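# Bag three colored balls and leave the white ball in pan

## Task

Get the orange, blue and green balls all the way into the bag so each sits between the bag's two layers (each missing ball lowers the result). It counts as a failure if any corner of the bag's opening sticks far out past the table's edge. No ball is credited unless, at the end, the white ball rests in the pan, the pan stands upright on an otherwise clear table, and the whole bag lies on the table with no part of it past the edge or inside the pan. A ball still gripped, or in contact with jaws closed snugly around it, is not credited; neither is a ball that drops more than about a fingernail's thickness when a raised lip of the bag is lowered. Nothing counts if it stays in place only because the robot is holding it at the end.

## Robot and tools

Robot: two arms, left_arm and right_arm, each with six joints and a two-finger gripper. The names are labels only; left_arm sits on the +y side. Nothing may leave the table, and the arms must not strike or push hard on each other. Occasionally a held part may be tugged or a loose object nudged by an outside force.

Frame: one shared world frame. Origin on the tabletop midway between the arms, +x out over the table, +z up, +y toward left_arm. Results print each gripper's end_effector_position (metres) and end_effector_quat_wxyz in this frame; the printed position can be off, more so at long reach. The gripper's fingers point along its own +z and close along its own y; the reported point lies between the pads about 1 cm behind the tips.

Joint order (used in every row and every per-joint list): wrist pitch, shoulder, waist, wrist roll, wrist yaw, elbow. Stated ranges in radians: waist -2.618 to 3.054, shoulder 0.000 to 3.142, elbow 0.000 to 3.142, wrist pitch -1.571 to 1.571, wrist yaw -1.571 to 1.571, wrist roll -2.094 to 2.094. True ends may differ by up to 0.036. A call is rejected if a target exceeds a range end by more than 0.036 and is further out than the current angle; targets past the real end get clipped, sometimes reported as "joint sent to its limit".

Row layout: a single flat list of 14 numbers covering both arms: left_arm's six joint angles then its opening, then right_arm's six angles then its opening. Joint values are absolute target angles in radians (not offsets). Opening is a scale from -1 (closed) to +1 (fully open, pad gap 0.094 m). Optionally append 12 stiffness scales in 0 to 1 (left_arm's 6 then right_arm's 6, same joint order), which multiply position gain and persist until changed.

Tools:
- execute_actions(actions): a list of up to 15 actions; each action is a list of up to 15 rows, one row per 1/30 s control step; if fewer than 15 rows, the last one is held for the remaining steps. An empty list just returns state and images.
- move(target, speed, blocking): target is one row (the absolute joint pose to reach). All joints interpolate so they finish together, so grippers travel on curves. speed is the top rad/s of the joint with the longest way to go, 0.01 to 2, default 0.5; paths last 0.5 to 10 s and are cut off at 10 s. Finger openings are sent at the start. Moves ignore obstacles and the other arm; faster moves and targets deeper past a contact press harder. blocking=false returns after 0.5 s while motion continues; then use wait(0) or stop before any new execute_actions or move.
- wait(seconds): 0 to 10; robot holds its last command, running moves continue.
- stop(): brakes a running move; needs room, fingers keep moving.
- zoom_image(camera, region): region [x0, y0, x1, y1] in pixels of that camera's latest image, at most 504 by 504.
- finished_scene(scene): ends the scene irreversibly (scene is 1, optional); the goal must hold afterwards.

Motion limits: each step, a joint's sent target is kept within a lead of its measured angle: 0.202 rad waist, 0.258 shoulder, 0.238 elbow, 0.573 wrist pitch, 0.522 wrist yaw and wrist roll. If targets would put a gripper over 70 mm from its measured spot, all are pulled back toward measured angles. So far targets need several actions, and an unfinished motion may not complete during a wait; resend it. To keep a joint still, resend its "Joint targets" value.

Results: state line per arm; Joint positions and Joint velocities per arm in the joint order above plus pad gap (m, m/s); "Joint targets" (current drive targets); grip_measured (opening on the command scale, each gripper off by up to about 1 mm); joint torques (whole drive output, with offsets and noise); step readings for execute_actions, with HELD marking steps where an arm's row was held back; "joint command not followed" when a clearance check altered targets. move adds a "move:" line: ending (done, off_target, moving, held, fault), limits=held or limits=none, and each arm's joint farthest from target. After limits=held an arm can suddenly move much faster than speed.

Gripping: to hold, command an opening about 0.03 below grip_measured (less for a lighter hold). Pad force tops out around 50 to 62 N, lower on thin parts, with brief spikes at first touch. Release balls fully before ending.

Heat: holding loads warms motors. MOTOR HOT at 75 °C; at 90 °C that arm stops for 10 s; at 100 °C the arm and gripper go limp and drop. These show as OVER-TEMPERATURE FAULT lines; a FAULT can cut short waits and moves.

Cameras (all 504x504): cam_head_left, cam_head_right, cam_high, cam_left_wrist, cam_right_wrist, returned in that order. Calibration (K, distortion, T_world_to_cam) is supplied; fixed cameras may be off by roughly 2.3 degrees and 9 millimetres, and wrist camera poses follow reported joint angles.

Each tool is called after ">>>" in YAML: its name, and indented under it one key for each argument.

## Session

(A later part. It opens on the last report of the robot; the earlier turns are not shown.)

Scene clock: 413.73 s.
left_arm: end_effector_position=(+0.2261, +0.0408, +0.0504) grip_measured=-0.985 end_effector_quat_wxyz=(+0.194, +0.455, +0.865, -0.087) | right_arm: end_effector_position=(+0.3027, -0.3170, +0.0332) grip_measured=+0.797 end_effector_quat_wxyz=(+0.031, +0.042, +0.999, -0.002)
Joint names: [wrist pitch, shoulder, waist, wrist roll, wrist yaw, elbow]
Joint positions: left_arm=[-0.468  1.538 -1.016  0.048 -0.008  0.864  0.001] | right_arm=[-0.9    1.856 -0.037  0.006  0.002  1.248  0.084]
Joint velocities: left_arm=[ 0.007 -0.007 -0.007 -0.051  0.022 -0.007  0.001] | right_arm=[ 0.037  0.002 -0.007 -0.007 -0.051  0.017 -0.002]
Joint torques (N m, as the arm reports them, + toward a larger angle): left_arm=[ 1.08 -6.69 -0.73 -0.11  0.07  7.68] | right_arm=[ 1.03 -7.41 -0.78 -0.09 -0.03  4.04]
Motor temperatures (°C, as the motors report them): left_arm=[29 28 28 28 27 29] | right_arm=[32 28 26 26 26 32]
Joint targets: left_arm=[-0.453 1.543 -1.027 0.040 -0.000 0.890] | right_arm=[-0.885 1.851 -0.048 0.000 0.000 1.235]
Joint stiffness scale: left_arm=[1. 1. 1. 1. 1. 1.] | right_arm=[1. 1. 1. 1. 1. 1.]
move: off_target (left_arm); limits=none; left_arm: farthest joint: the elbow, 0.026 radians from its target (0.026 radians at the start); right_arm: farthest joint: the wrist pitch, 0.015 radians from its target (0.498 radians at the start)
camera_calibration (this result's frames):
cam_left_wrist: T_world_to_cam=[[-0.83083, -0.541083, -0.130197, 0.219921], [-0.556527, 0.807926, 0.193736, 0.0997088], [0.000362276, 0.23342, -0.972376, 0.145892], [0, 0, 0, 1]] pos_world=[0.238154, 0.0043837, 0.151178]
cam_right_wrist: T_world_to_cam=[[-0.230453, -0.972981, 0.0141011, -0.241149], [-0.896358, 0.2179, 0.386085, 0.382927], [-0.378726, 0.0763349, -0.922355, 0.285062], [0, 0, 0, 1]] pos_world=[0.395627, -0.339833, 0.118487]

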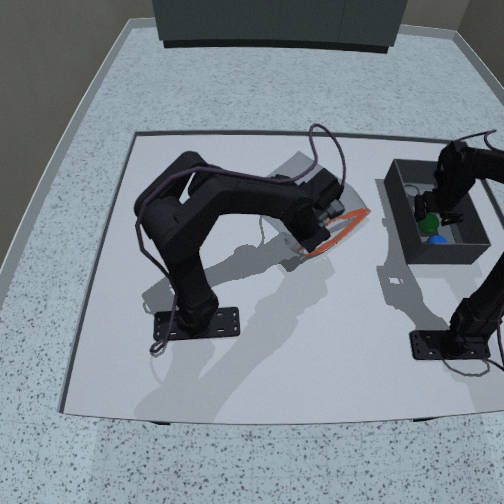

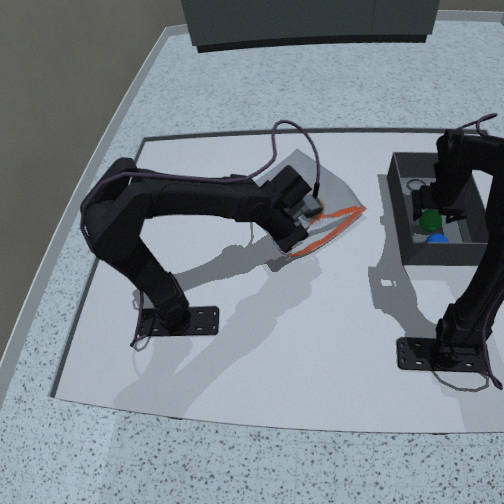

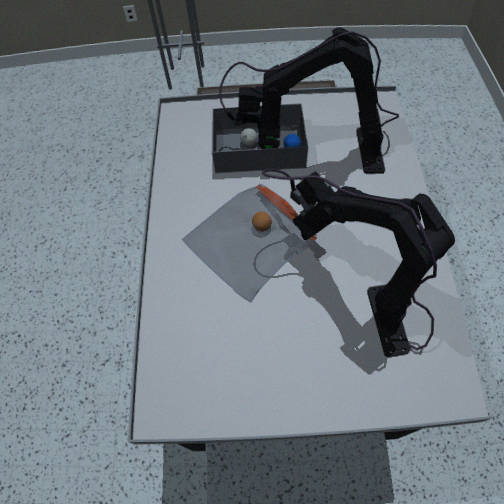

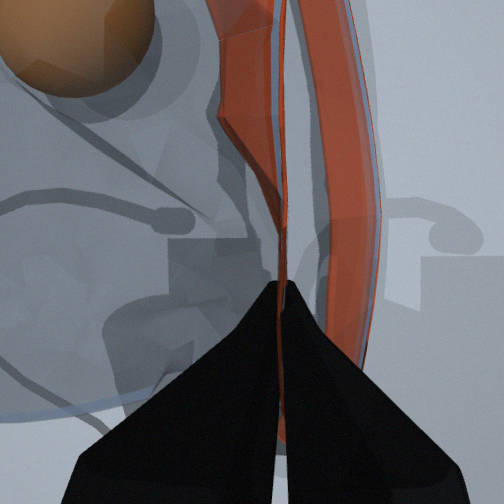

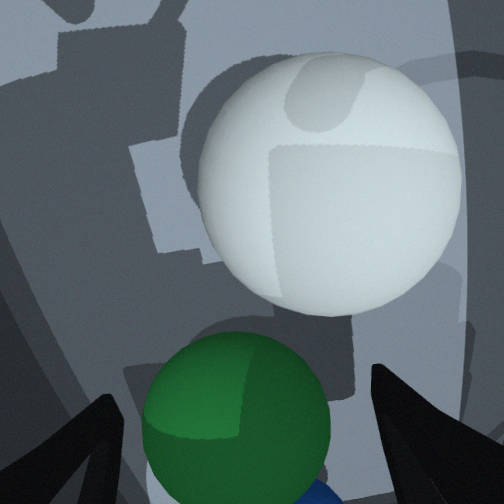

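>>> execute_actions:
  actions:
    - [[-0.453,1.543,-1.027,0.04,0.0,0.89,-1, -0.885,1.851,-0.048,0,0.0,1.235,0.35]]
    - [[-0.453,1.543,-1.027,0.04,0.0,0.89,-1, -0.885,1.851,-0.048,0,0.0,1.235,0.12]]

Scene clock: 417.70 s.
left_arm: end_effector_position=(+0.2261, +0.0408, +0.0504) grip_measured=-0.985 end_effector_quat_wxyz=(+0.194, +0.455, +0.865, -0.087) | right_arm: end_effector_position=(+0.3029, -0.3169, +0.0332) grip_measured=+0.127 end_effector_quat_wxyz=(+0.032, +0.041, +0.999, -0.002)
Joint names: [wrist pitch, shoulder, waist, wrist roll, wrist yaw, elbow]
Joint positions: left_arm=[-0.468  1.538 -1.016  0.048 -0.008  0.864  0.001] | right_arm=[-0.899  1.856 -0.037  0.005  0.001  1.248  0.053]
Joint velocities: left_arm=[ 0.037 -0.012 -0.002 -0.051  0.095  0.002 -0.001] | right_arm=[-0.022 -0.027  0.012 -0.066  0.037 -0.007  0.   ]
Joint torques (N m, as the arm reports them, + toward a larger angle): left_arm=[ 1.08 -6.7  -0.75 -0.12  0.08  7.66] | right_arm=[ 1.04 -7.41 -0.75 -0.09 -0.03  4.02]
Motor temperatures (°C, as the motors report them): left_arm=[29 28 28 28 27 29] | right_arm=[31 28 26 26 26 32]
Joint targets: left_arm=[-0.453 1.543 -1.027 0.040 0.000 0.890] | right_arm=[-0.885 1.851 -0.048 0.000 -0.000 1.235]
Joint stiffness scale: left_arm=[1. 1. 1. 1. 1. 1.] | right_arm=[1. 1. 1. 1. 1. 1.]
Step readings (joint positions; steps 1 to 15: 1st action; 16 to 30: 2nd action):
0: left_arm=[-0.468 1.538 -1.016 0.048 -0.008 0.864] | right_arm=[-0.899 1.856 -0.037 0.006 0.002 1.248]
1: left_arm=[-0.468 1.538 -1.016 0.048 -0.008 0.864] | right_arm=[-0.899 1.856 -0.037 0.005 0.002 1.248]
2: left_arm=[-0.468 1.538 -1.016 0.048 -0.008 0.864] | right_arm=[-0.899 1.856 -0.037 0.005 0.002 1.248]
4: left_arm=[-0.468 1.538 -1.016 0.048 -0.008 0.864] | right_arm=[-0.899 1.856 -0.037 0.005 0.002 1.248]
8: left_arm=[-0.468 1.538 -1.016 0.048 -0.008 0.864] | right_arm=[-0.899 1.856 -0.037 0.005 0.002 1.248]
15: left_arm=[-0.468 1.538 -1.016 0.048 -0.008 0.864] | right_arm=[-0.899 1.856 -0.037 0.005 0.002 1.248]
16: left_arm=[-0.468 1.538 -1.016 0.048 -0.008 0.864] | right_arm=[-0.899 1.856 -0.037 0.005 0.001 1.248]
17: left_arm=[-0.468 1.538 -1.016 0.048 -0.008 0.864] | right_arm=[-0.899 1.856 -0.037 0.005 0.001 1.248]
19: left_arm=[-0.468 1.538 -1.016 0.048 -0.008 0.864] | right_arm=[-0.899 1.856 -0.037 0.005 0.001 1.248]
23: left_arm=[-0.468 1.538 -1.016 0.048 -0.008 0.864] | right_arm=[-0.899 1.856 -0.037 0.005 0.001 1.248]
30: Joint positions above
camera_calibration (this result's frames):
cam_left_wrist: T_world_to_cam=[[-0.83083, -0.541083, -0.130197, 0.219921], [-0.556527, 0.807926, 0.193736, 0.0997088], [0.000362276, 0.23342, -0.972376, 0.145892], [0, 0, 0, 1]] pos_world=[0.238154, 0.0043837, 0.151178]
cam_right_wrist: T_world_to_cam=[[-0.23007, -0.973079, 0.0136312, -0.241184], [-0.89675, 0.217423, 0.385443, 0.383074], [-0.37803, 0.0764553, -0.922631, 0.284979], [0, 0, 0, 1]] pos_world=[0.395763, -0.339768, 0.118565]

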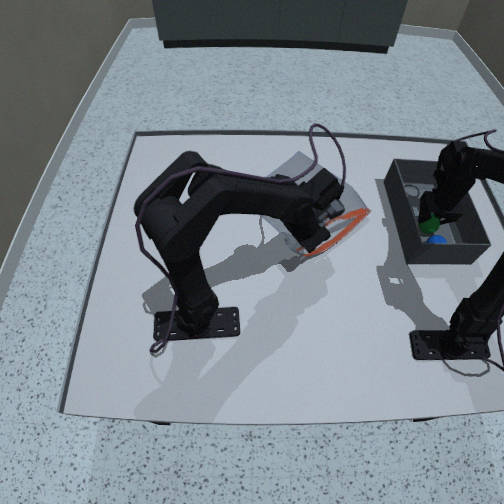

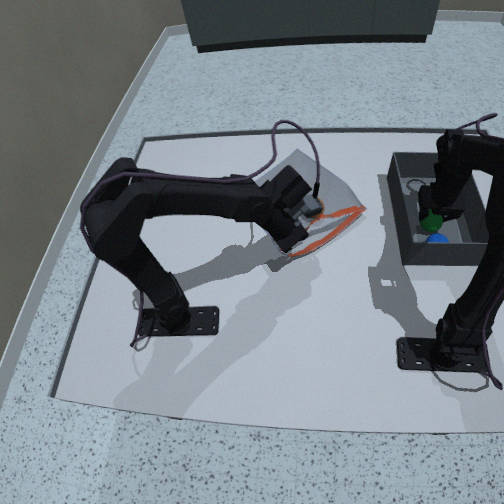

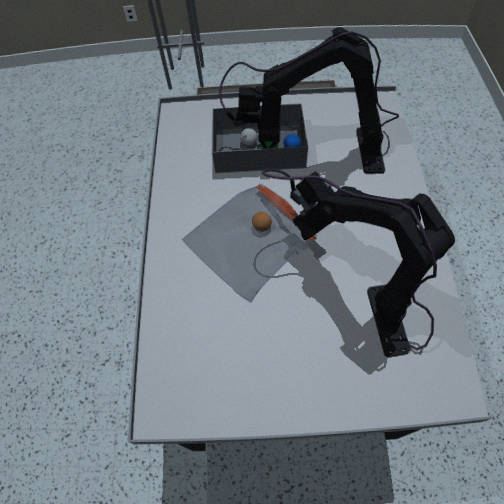

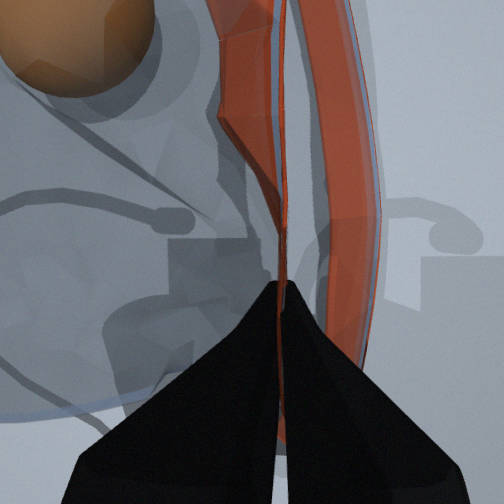

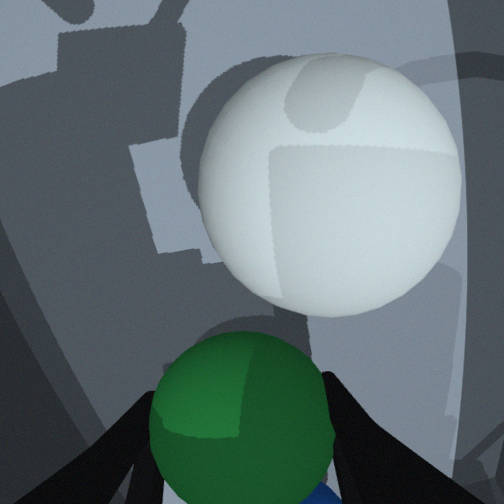

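>>> move:
  target: [-0.453,1.543,-1.027,0.04,0.0,0.89,-1, -1.39,1.75,-0.035,0,0.0,1.69,0.06]
  speed: 0.6

>>> move:
  target: [-0.453,1.543,-1.027,0.04,0.0,0.89,-1, -0.085,0.81,0.7,0.3,0.0,0.4,0.06]
  speed: 1.0

>>> move:
  target: [-0.453,1.543,-1.027,0.04,0.0,0.89,-1, 0.975,1.63,0.763,0.3,0.0,0.215,0.06]
  speed: 0.7

Scene clock: 425.70 s.
left_arm: end_effector_position=(+0.2261, +0.0408, +0.0504) grip_measured=-0.985 end_effector_quat_wxyz=(+0.194, +0.455, +0.865, -0.087) | right_arm: end_effector_position=(+0.2980, -0.3165, +0.1630) grip_measured=+0.071 end_effector_quat_wxyz=(+0.039, +0.041, +0.998, -0.002)
Joint names: [wrist pitch, shoulder, waist, wrist roll, wrist yaw, elbow]
Joint positions: left_arm=[-0.468  1.538 -1.016  0.048 -0.008  0.864  0.001] | right_arm=[-1.383  1.764 -0.037  0.005  0.001  1.655  0.05 ]
Joint velocities: left_arm=[ 0.066  0.012 -0.012  0.037  0.022 -0.002 -0.   ] | right_arm=[ 0.051 -0.002 -0.007  0.051  0.007  0.002  0.   ]
Joint torques (N m, as the arm reports them, + toward a larger angle): left_arm=[ 1.07 -6.65 -0.75 -0.11  0.07  7.68] | right_arm=[ 0.84 -7.57  0.13 -0.09 -0.03  7.16]
Motor temperatures (°C, as the motors report them): left_arm=[29 28 28 28 27 29] | right_arm=[31 29 26 26 26 32]
Joint targets: left_arm=[-0.453 1.543 -1.027 0.040 -0.000 0.890] | right_arm=[-1.390 1.750 -0.035 0.000 -0.000 1.690]
Joint stiffness scale: left_arm=[1. 1. 1. 1. 1. 1.] | right_arm=[1. 1. 1. 1. 1. 1.]
move: off_target (left_arm, right_arm); limits=none; left_arm: farthest joint: the elbow, 0.026 radians from its target (0.026 radians at the start); right_arm: farthest joint: the elbow, 0.035 radians from its target (0.442 radians at the start)
camera_calibration (this result's frames):
cam_left_wrist: T_world_to_cam=[[-0.83083, -0.541083, -0.130197, 0.219921], [-0.556527, 0.807926, 0.193736, 0.0997088], [0.000362276, 0.23342, -0.972376, 0.145892], [0, 0, 0, 1]] pos_world=[0.238154, 0.0043837, 0.151178]
cam_right_wrist: T_world_to_cam=[[-0.230264, -0.973063, 0.0112219, -0.243259], [-0.902649, 0.217882, 0.37115, 0.332768], [-0.363597, 0.075333, -0.928505, 0.39915], [0, 0, 0, 1]] pos_world=[0.389489, -0.33928, 0.249836]

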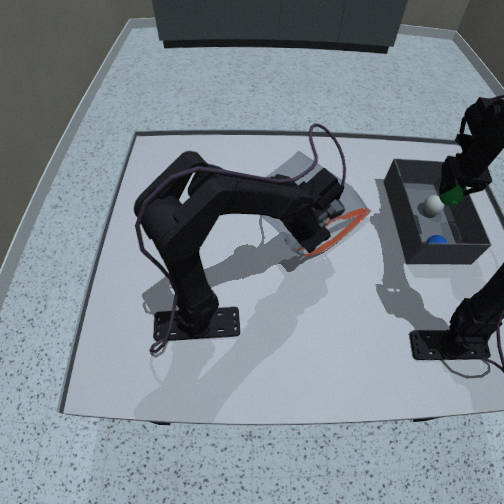

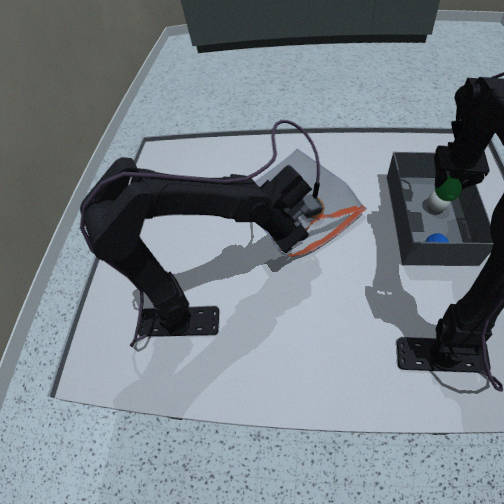

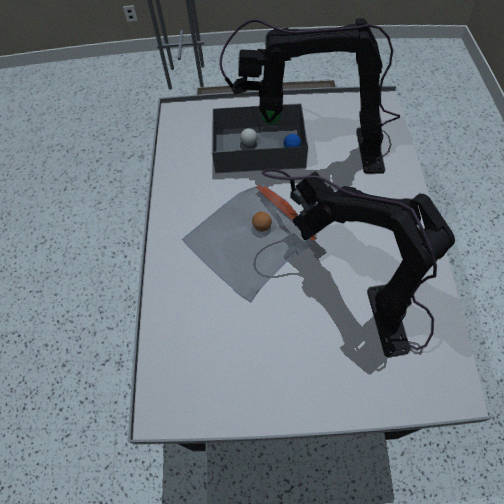

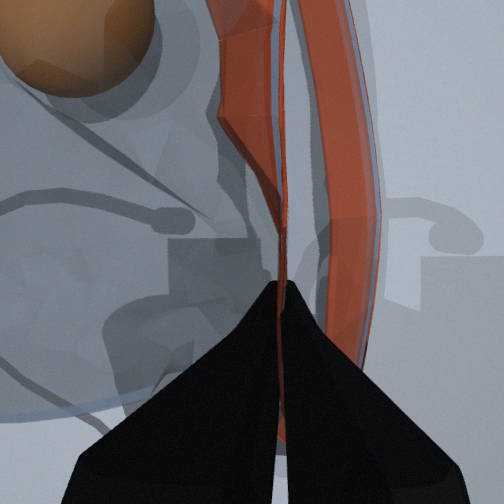

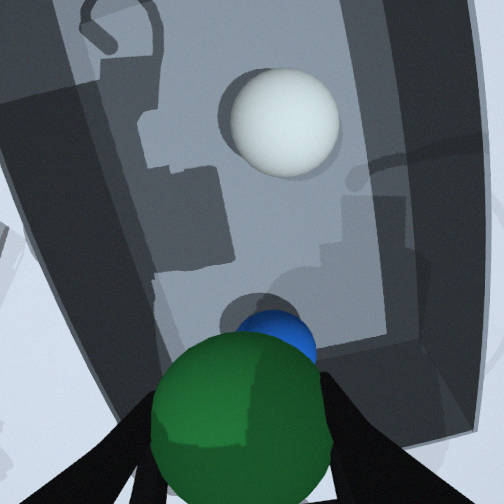

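Scene clock: 427.90 s.
left_arm: end_effector_position=(+0.2261, +0.0408, +0.0504) grip_measured=-0.985 end_effector_quat_wxyz=(+0.194, +0.455, +0.865, -0.087) | right_arm: end_effector_position=(+0.2013, -0.1062, +0.1438) grip_measured=+0.071 end_effector_quat_wxyz=(+0.445, -0.151, +0.853, +0.227)
Joint names: [wrist pitch, shoulder, waist, wrist roll, wrist yaw, elbow]
Joint positions: left_arm=[-0.468  1.538 -1.016  0.048 -0.008  0.864  0.001] | right_arm=[-0.105  0.829  0.688  0.297 -0.     0.41   0.05 ]
Joint velocities: left_arm=[ 0.037 -0.002 -0.012 -0.066  0.037 -0.007  0.   ] | right_arm=[-0.037  0.017 -0.012 -0.081 -0.022 -0.012 -0.   ]
Joint torques (N m, as the arm reports them, + toward a larger angle): left_arm=[ 1.08 -6.64 -0.73 -0.11  0.07  7.68] | right_arm=[ 2.59 -2.19  0.84  0.   -0.01  5.46]
Motor temperatures (°C, as the motors report them): left_arm=[29 28 28 28 27 29] | right_arm=[31 29 26 26 26 32]
Joint targets: left_arm=[-0.453 1.543 -1.027 0.040 0.000 0.890] | right_arm=[-0.085 0.810 0.700 0.300 0.000 0.400]
Joint stiffness scale: left_arm=[1. 1. 1. 1. 1. 1.] | right_arm=[1. 1. 1. 1. 1. 1.]
move: off_target (left_arm); limits=none; left_arm: farthest joint: the elbow, 0.026 radians from its target (0.026 radians at the start); right_arm: farthest joint: the wrist pitch, 0.020 radians from its target (1.298 radians at the start)
camera_calibration (this result's frames):
cam_left_wrist: T_world_to_cam=[[-0.83083, -0.541083, -0.130197, 0.219921], [-0.556527, 0.807926, 0.193736, 0.0997088], [0.000362276, 0.23342, -0.972376, 0.145892], [0, 0, 0, 1]] pos_world=[0.238154, 0.0043837, 0.151178]
cam_right_wrist: T_world_to_cam=[[0.357113, -0.86112, -0.361859, -0.113317], [-0.865467, -0.159331, -0.474952, 0.280912], [0.351336, 0.482789, -0.802171, 0.21146], [0, 0, 0, 1]] pos_world=[0.209294, -0.154912, 0.262042]

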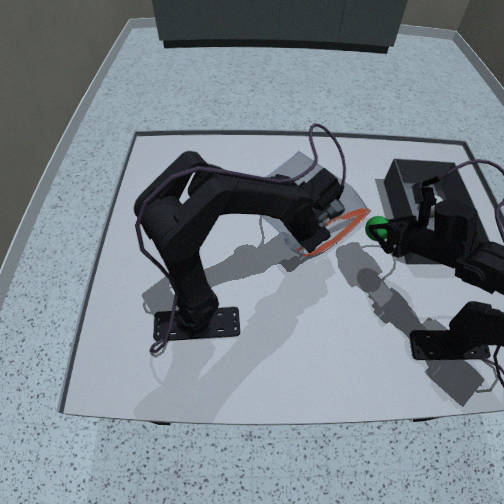

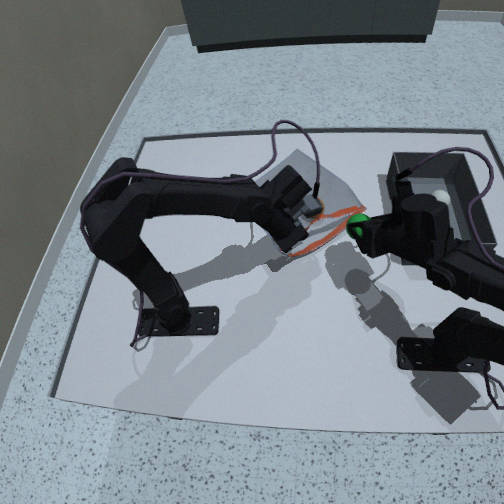

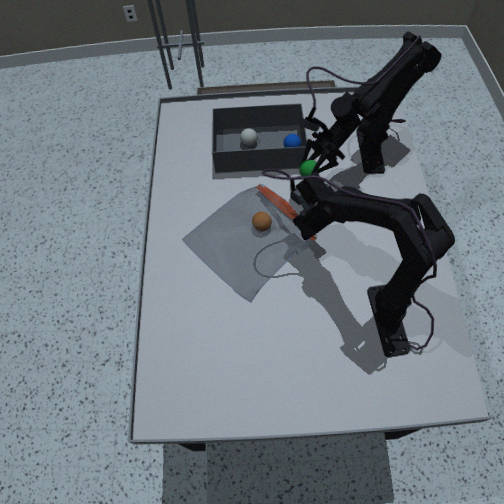

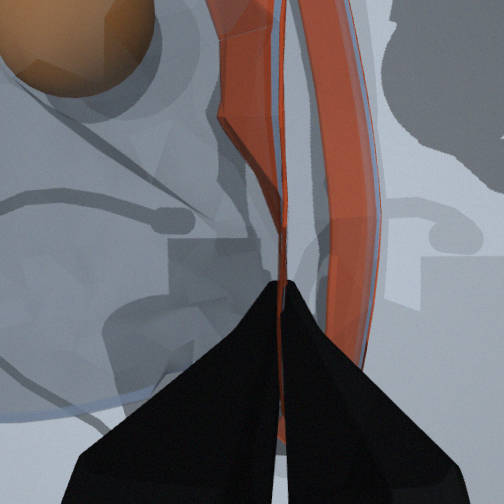

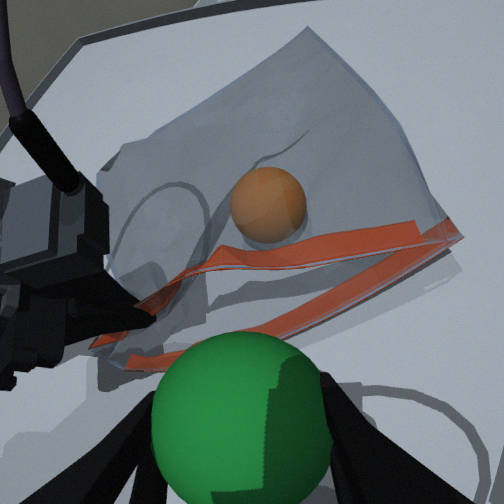

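Scene clock: 430.30 s.
left_arm: end_effector_position=(+0.2261, +0.0408, +0.0504) grip_measured=-0.985 end_effector_quat_wxyz=(+0.194, +0.455, +0.865, -0.087) | right_arm: end_effector_position=(+0.2326, -0.0543, +0.0459) grip_measured=+0.071 end_effector_quat_wxyz=(+0.469, -0.173, +0.826, +0.259)
Joint names: [wrist pitch, shoulder, waist, wrist roll, wrist yaw, elbow]
Joint positions: left_arm=[-0.468  1.538 -1.016  0.048 -0.008  0.864  0.001] | right_arm=[ 0.955  1.627  0.75   0.298 -0.     0.233  0.05 ]
Joint velocities: left_arm=[-0.007 -0.012 -0.007 -0.022 -0.037  0.007  0.001] | right_arm=[ 0.007  0.002 -0.012 -0.051 -0.11   0.007  0.001]
Joint torques (N m, as the arm reports them, + toward a larger angle): left_arm=[ 1.08 -6.7  -0.77 -0.1   0.06  7.67] | right_arm=[ 2.67 -3.71  0.88  0.   -0.01  2.42]
Motor temperatures (°C, as the motors report them): left_arm=[29 28 28 28 27 29] | right_arm=[32 28 26 26 26 32]
Joint targets: left_arm=[-0.453 1.543 -1.027 0.040 -0.000 0.890] | right_arm=[0.975 1.630 0.763 0.300 0.000 0.215]
Joint stiffness scale: left_arm=[1. 1. 1. 1. 1. 1.] | right_arm=[1. 1. 1. 1. 1. 1.]
move: off_target (left_arm); limits=none; left_arm: farthest joint: the elbow, 0.026 radians from its target (0.026 radians at the start); right_arm: farthest joint: the wrist pitch, 0.020 radians from its target (1.080 radians at the start)
camera_calibration (this result's frames):
cam_left_wrist: T_world_to_cam=[[-0.83083, -0.541083, -0.130197, 0.219921], [-0.556527, 0.807926, 0.193736, 0.0997088], [0.000362276, 0.23342, -0.972376, 0.145892], [0, 0, 0, 1]] pos_world=[0.238154, 0.0043837, 0.151178]
cam_right_wrist: T_world_to_cam=[[0.433579, -0.816533, -0.38116, -0.129762], [-0.821262, -0.183982, -0.540073, 0.261111], [0.370861, 0.547197, -0.750358, 0.093477], [0, 0, 0, 1]] pos_world=[0.236036, -0.109066, 0.1617]

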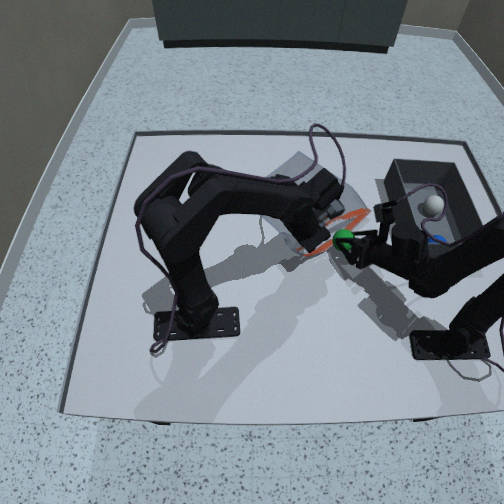

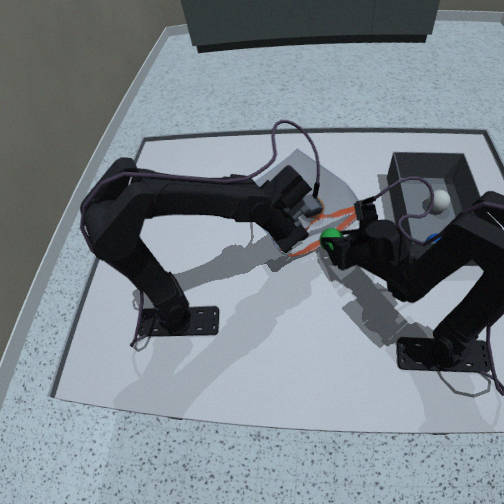

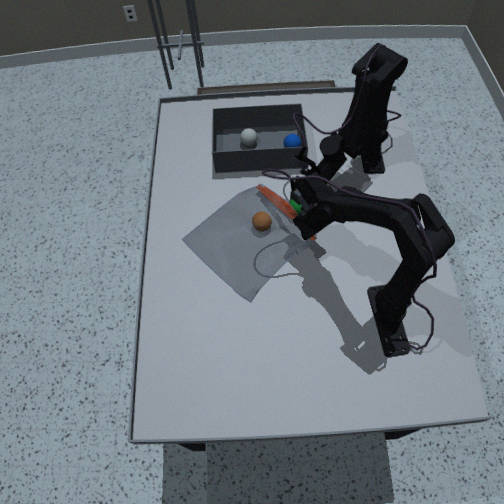

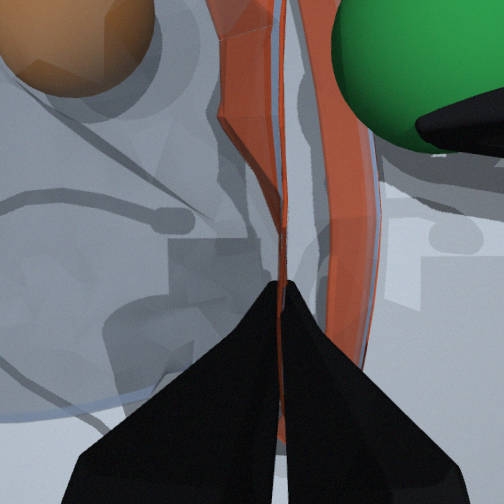

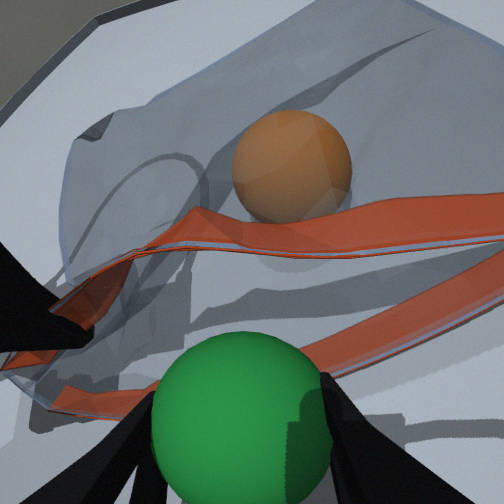

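>>> execute_actions:
  actions:
    - [[-0.453,1.543,-1.027,0.04,0.0,0.89,-1, 0.975,1.63,0.763,0.2,0.0,0.268,0.06]]
    - [[-0.453,1.543,-1.027,0.04,0.0,0.89,-1, 0.995,1.654,0.763,0.15,0.0,0.28,0.06],[-0.453,1.543,-1.027,0.04,0.0,0.89,-1, 0.995,1.654,0.763,0.15,0.0,0.28,0.06],[-0.453,1.543,-1.027,0.04,0.0,0.89,-1, 0.995,1.654,0.763,0.15,0.0,0.28,0.06],[-0.453,1.543,-1.027,0.04,0.0,0.89,-1, 1.016,1.678,0.763,0.15,0.0,0.291,0.06],[-0.453,1.543,-1.027,0.04,0.0,0.89,-1, 1.016,1.678,0.763,0.15,0.0,0.291,0.06],[-0.453,1.543,-1.027,0.04,0.0,0.89,-1, 1.016,1.678,0.763,0.15,0.0,0.291,0.06],[-0.453,1.543,-1.027,0.04,0.0,0.89,-1, 1.037,1.702,0.763,0.15,0.0,0.302,0.06],[-0.453,1.543,-1.027,0.04,0.0,0.89,-1, 1.037,1.702,0.763,0.15,0.0,0.302,0.06],[-0.453,1.543,-1.027,0.04,0.0,0.89,-1, 1.037,1.702,0.763,0.15,0.0,0.302,0.06],[-0.453,1.543,-1.027,0.04,0.0,0.89,-1, 1.058,1.726,0.763,0.15,0.0,0.314,0.06],[-0.453,1.543,-1.027,0.04,0.0,0.89,-1, 1.058,1.726,0.763,0.15,0.0,0.314,0.06],[-0.453,1.543,-1.027,0.04,0.0,0.89,-1, 1.058,1.726,0.763,0.15,0.0,0.314,0.06],[-0.453,1.543,-1.027,0.04,0.0,0.89,-1, 1.078,1.75,0.763,0.15,0.0,0.325,0.06]]
    - [[-0.453,1.543,-1.027,0.04,0.0,0.89,-1, 1.099,1.774,0.763,0.15,0.0,0.336,0.06],[-0.453,1.543,-1.027,0.04,0.0,0.89,-1, 1.099,1.774,0.763,0.15,0.0,0.336,0.06],[-0.453,1.543,-1.027,0.04,0.0,0.89,-1, 1.099,1.774,0.763,0.15,0.0,0.336,0.06],[-0.453,1.543,-1.027,0.04,0.0,0.89,-1, 1.12,1.799,0.763,0.15,0.0,0.348,0.06],[-0.453,1.543,-1.027,0.04,0.0,0.89,-1, 1.12,1.799,0.763,0.15,0.0,0.348,0.06],[-0.453,1.543,-1.027,0.04,0.0,0.89,-1, 1.12,1.799,0.763,0.15,0.0,0.348,0.06],[-0.453,1.543,-1.027,0.04,0.0,0.89,-1, 1.14,1.824,0.763,0.15,0.0,0.359,0.06],[-0.453,1.543,-1.027,0.04,0.0,0.89,-1, 1.14,1.824,0.763,0.15,0.0,0.359,0.06],[-0.453,1.543,-1.027,0.04,0.0,0.89,-1, 1.14,1.824,0.763,0.15,0.0,0.359,0.06],[-0.453,1.543,-1.027,0.04,0.0,0.89,-1, 1.161,1.85,0.763,0.15,0.0,0.37,0.06],[-0.453,1.543,-1.027,0.04,0.0,0.89,-1, 1.161,1.85,0.763,0.15,0.0,0.37,0.06],[-0.453,1.543,-1.027,0.04,0.0,0.89,-1, 1.161,1.85,0.763,0.15,0.0,0.37,0.06],[-0.453,1.543,-1.027,0.04,0.0,0.89,-1, 1.182,1.875,0.763,0.15,0.0,0.382,0.06]]

>>> move:
  target: [-0.453,1.543,-1.027,0.04,0.0,0.89,-1, 1.19,1.996,0.763,0.15,0.0,0.512,0.06]
  speed: 0.12

Scene clock: 449.03 s.
left_arm: end_effector_position=(+0.2262, +0.0408, +0.0505) grip_measured=-0.985 end_effector_quat_wxyz=(+0.194, +0.455, +0.865, -0.087) | right_arm: end_effector_position=(+0.2609, -0.0300, +0.0370) grip_measured=+0.071 end_effector_quat_wxyz=(+0.508, -0.226, +0.797, +0.235)
Joint names: [wrist pitch, shoulder, waist, wrist roll, wrist yaw, elbow]
Joint positions: left_arm=[-0.468  1.538 -1.016  0.048 -0.008  0.864  0.001] | right_arm=[ 1.139  1.865  0.75   0.157 -0.     0.344  0.05 ]
Joint velocities: left_arm=[-0.066  0.002 -0.002 -0.022  0.007  0.007  0.001] | right_arm=[ 0.154  0.193 -0.007  0.007  0.007  0.095 -0.   ]
Joint torques (N m, as the arm reports them, + toward a larger angle): left_arm=[ 1.07 -6.65 -0.72 -0.11  0.06  7.69] | right_arm=[ 2.73 -5.32  0.9  -0.11 -0.01  5.16]
Motor temperatures (°C, as the motors report them): left_arm=[30 28 28 28 27 29] | right_arm=[34 28 26 26 26 31]
Joint targets: left_arm=[-0.453 1.543 -1.027 0.040 -0.000 0.890] | right_arm=[1.182 1.875 0.763 0.150 0.000 0.382]
Joint stiffness scale: left_arm=[1. 1. 1. 1. 1. 1.] | right_arm=[1. 1. 1. 1. 1. 1.]
Step readings (joint positions; steps 1 to 15: 1st action; 16 to 30: 2nd action; 31 to 45: 3rd action):
0: left_arm=[-0.468 1.538 -1.016 0.048 -0.008 0.864] | right_arm=[0.955 1.627 0.750 0.298 -0.000 0.233]
1: left_arm=[-0.468 1.538 -1.016 0.048 -0.008 0.864] | right_arm=[0.955 1.627 0.750 0.284 -0.000 0.233]
2: left_arm=[-0.468 1.538 -1.016 0.048 -0.008 0.864] | right_arm=[0.955 1.627 0.750 0.268 -0.000 0.233]
4: left_arm=[-0.468 1.538 -1.016 0.048 -0.008 0.864] | right_arm=[0.955 1.627 0.750 0.246 -0.000 0.233]
8: left_arm=[-0.468 1.538 -1.016 0.048 -0.008 0.864] | right_arm=[0.955 1.627 0.750 0.223 -0.000 0.233]
15: left_arm=[-0.468 1.538 -1.016 0.048 -0.008 0.864] | right_arm=[0.955 1.627 0.750 0.211 -0.000 0.233]
16: left_arm=[-0.468 1.538 -1.016 0.048 -0.008 0.864] | right_arm=[0.959 1.630 0.750 0.202 -0.000 0.233]
17: left_arm=[-0.468 1.538 -1.016 0.048 -0.008 0.864] | right_arm=[0.963 1.637 0.750 0.193 -0.000 0.235]
19: left_arm=[-0.468 1.538 -1.016 0.048 -0.008 0.864] | right_arm=[0.969 1.651 0.750 0.180 -0.000 0.242]
23: left_arm=[-0.468 1.538 -1.016 0.048 -0.008 0.864] | right_arm=[0.992 1.685 0.750 0.166 -0.000 0.260]
30: left_arm=[-0.468 1.538 -1.016 0.048 -0.008 0.864] | right_arm=[1.036 1.740 0.750 0.159 -0.000 0.287]
31: left_arm=[-0.468 1.538 -1.016 0.048 -0.008 0.864] | right_arm=[1.044 1.747 0.750 0.159 -0.000 0.290]
32: left_arm=[-0.468 1.538 -1.016 0.048 -0.008 0.864] | right_arm=[1.052 1.756 0.750 0.158 -0.000 0.294]
34: left_arm=[-0.468 1.538 -1.016 0.048 -0.008 0.864] | right_arm=[1.064 1.772 0.750 0.158 -0.000 0.301]
38: left_arm=[-0.468 1.538 -1.016 0.048 -0.008 0.864] | right_arm=[1.093 1.806 0.750 0.157 -0.000 0.317]
45: Joint positions above
camera_calibration (this result's frames):
cam_left_wrist: T_world_to_cam=[[-0.8308, -0.541123, -0.130224, 0.219928], [-0.556571, 0.807985, 0.193362, 0.0998123], [0.000586086, 0.233124, -0.972447, 0.145912], [0, 0, 0, 1]] pos_world=[0.238183, 0.00434554, 0.151231]
cam_right_wrist: T_world_to_cam=[[0.520893, -0.80941, -0.271156, -0.152208], [-0.73422, -0.262798, -0.625985, 0.262154], [0.43542, 0.52516, -0.731175, 0.0448032], [0, 0, 0, 1]] pos_world=[0.252254, -0.077834, 0.155591]

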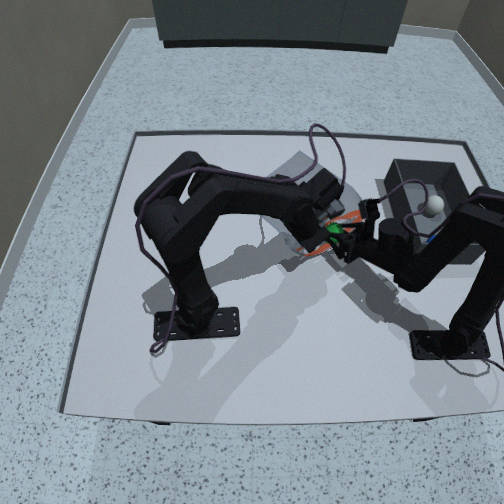

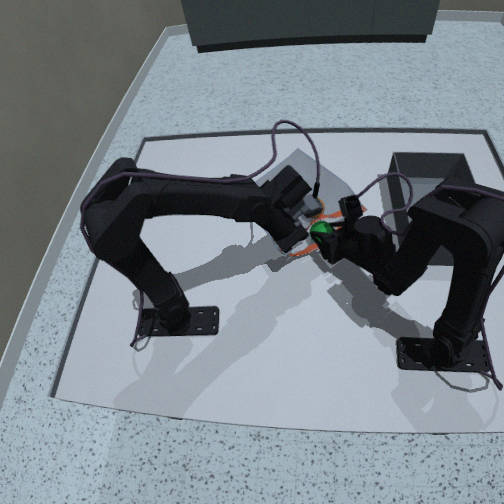

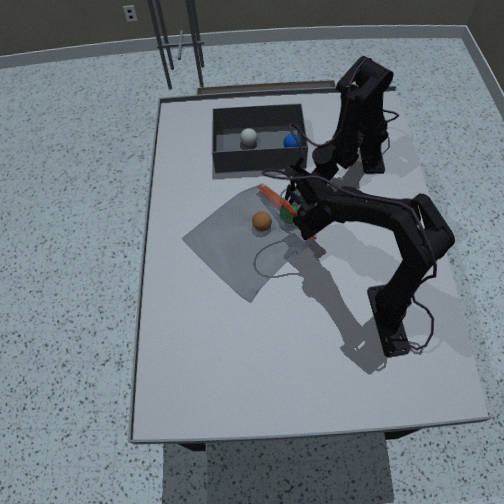

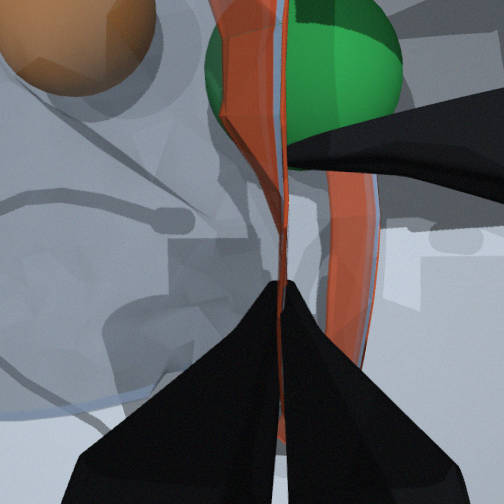

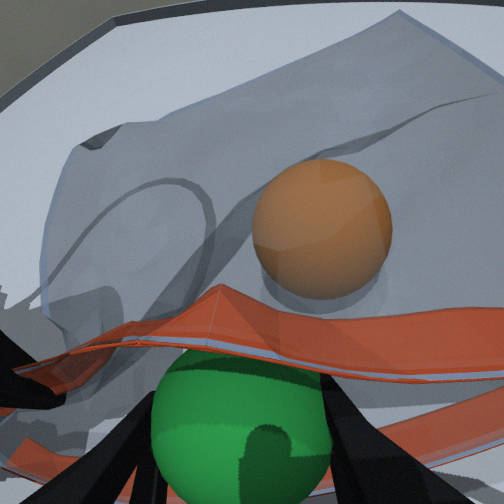

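Scene clock: 450.73 s.
left_arm: end_effector_position=(+0.2264, +0.0405, +0.0506) grip_measured=-0.985 end_effector_quat_wxyz=(+0.195, +0.455, +0.864, -0.087) | right_arm: end_effector_position=(+0.2881, -0.0067, +0.0339) grip_measured=+0.071 end_effector_quat_wxyz=(+0.522, -0.223, +0.787, +0.241)
Joint names: [wrist pitch, shoulder, waist, wrist roll, wrist yaw, elbow]
Joint positions: left_arm=[-0.466  1.538 -1.016  0.048 -0.008  0.864  0.001] | right_arm=[ 1.169  1.992  0.75   0.157 -0.     0.476  0.05 ]
Joint velocities: left_arm=[ 0.022 -0.007  0.012 -0.051 -0.022  0.002 -0.002] | right_arm=[-0.007  0.007 -0.002 -0.037  0.007  0.002 -0.001]
Joint torques (N m, as the arm reports them, + toward a larger angle): left_arm=[ 1.07 -6.61 -0.74 -0.11  0.07  7.68] | right_arm=[ 2.71 -5.91  0.88 -0.11 -0.01  5.37]
Motor temperatures (°C, as the motors report them): left_arm=[30 28 28 28 27 29] | right_arm=[34 28 26 26 26 31]
Joint targets: left_arm=[-0.453 1.543 -1.027 0.040 -0.000 0.890] | right_arm=[1.190 1.996 0.763 0.150 -0.000 0.512]
Joint stiffness scale: left_arm=[1. 1. 1. 1. 1. 1.] | right_arm=[1. 1. 1. 1. 1. 1.]
move: off_target (left_arm, right_arm); limits=none; left_arm: farthest joint: the elbow, 0.026 radians from its target (0.026 radians at the start); right_arm: farthest joint: the elbow, 0.036 radians from its target (0.168 radians at the start)
camera_calibration (this result's frames):
cam_left_wrist: T_world_to_cam=[[-0.83068, -0.541281, -0.13033, 0.219957], [-0.556749, 0.808219, 0.191866, 0.100226], [0.00148149, 0.231941, -0.972729, 0.145989], [0, 0, 0, 1]] pos_world=[0.238298, 0.00419304, 0.151444]
cam_right_wrist: T_world_to_cam=[[0.528423, -0.803098, -0.275325, -0.150304], [-0.716841, -0.248307, -0.651523, 0.282265], [0.454872, 0.541644, -0.706904, 0.0121265], [0, 0, 0, 1]] pos_world=[0.276247, -0.057189, 0.151092]

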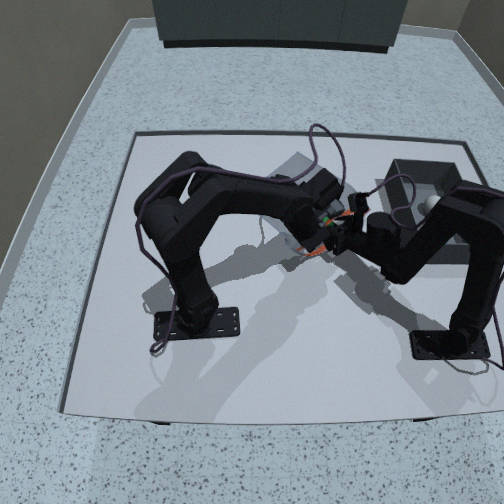

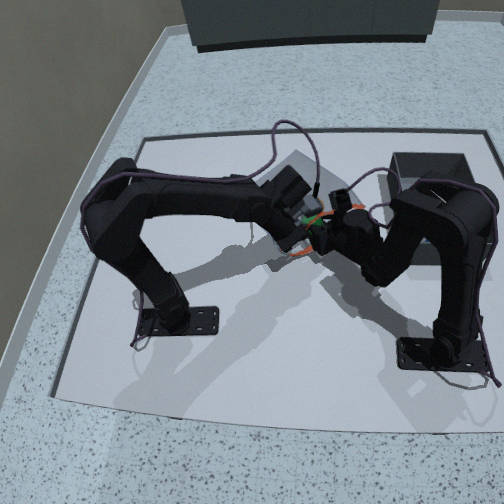

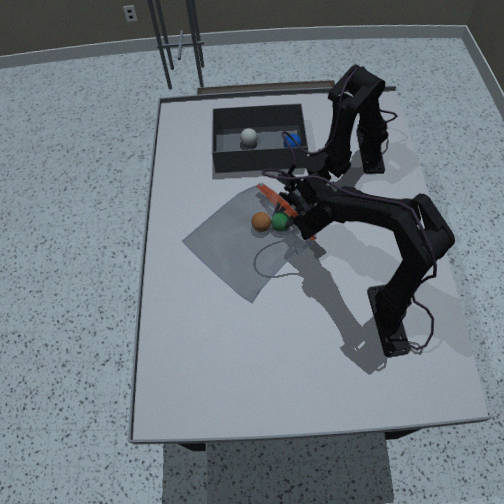

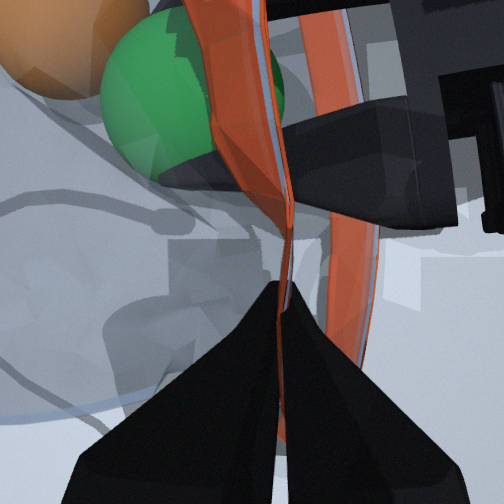

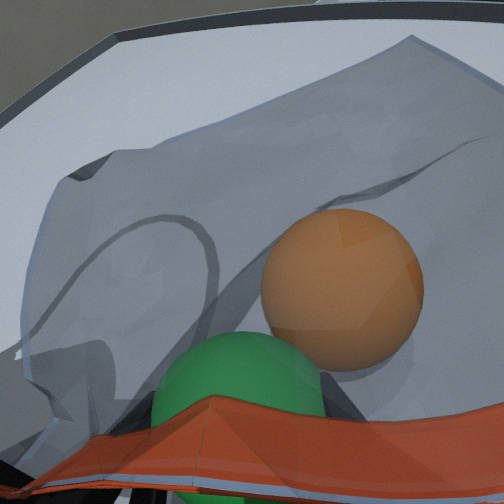

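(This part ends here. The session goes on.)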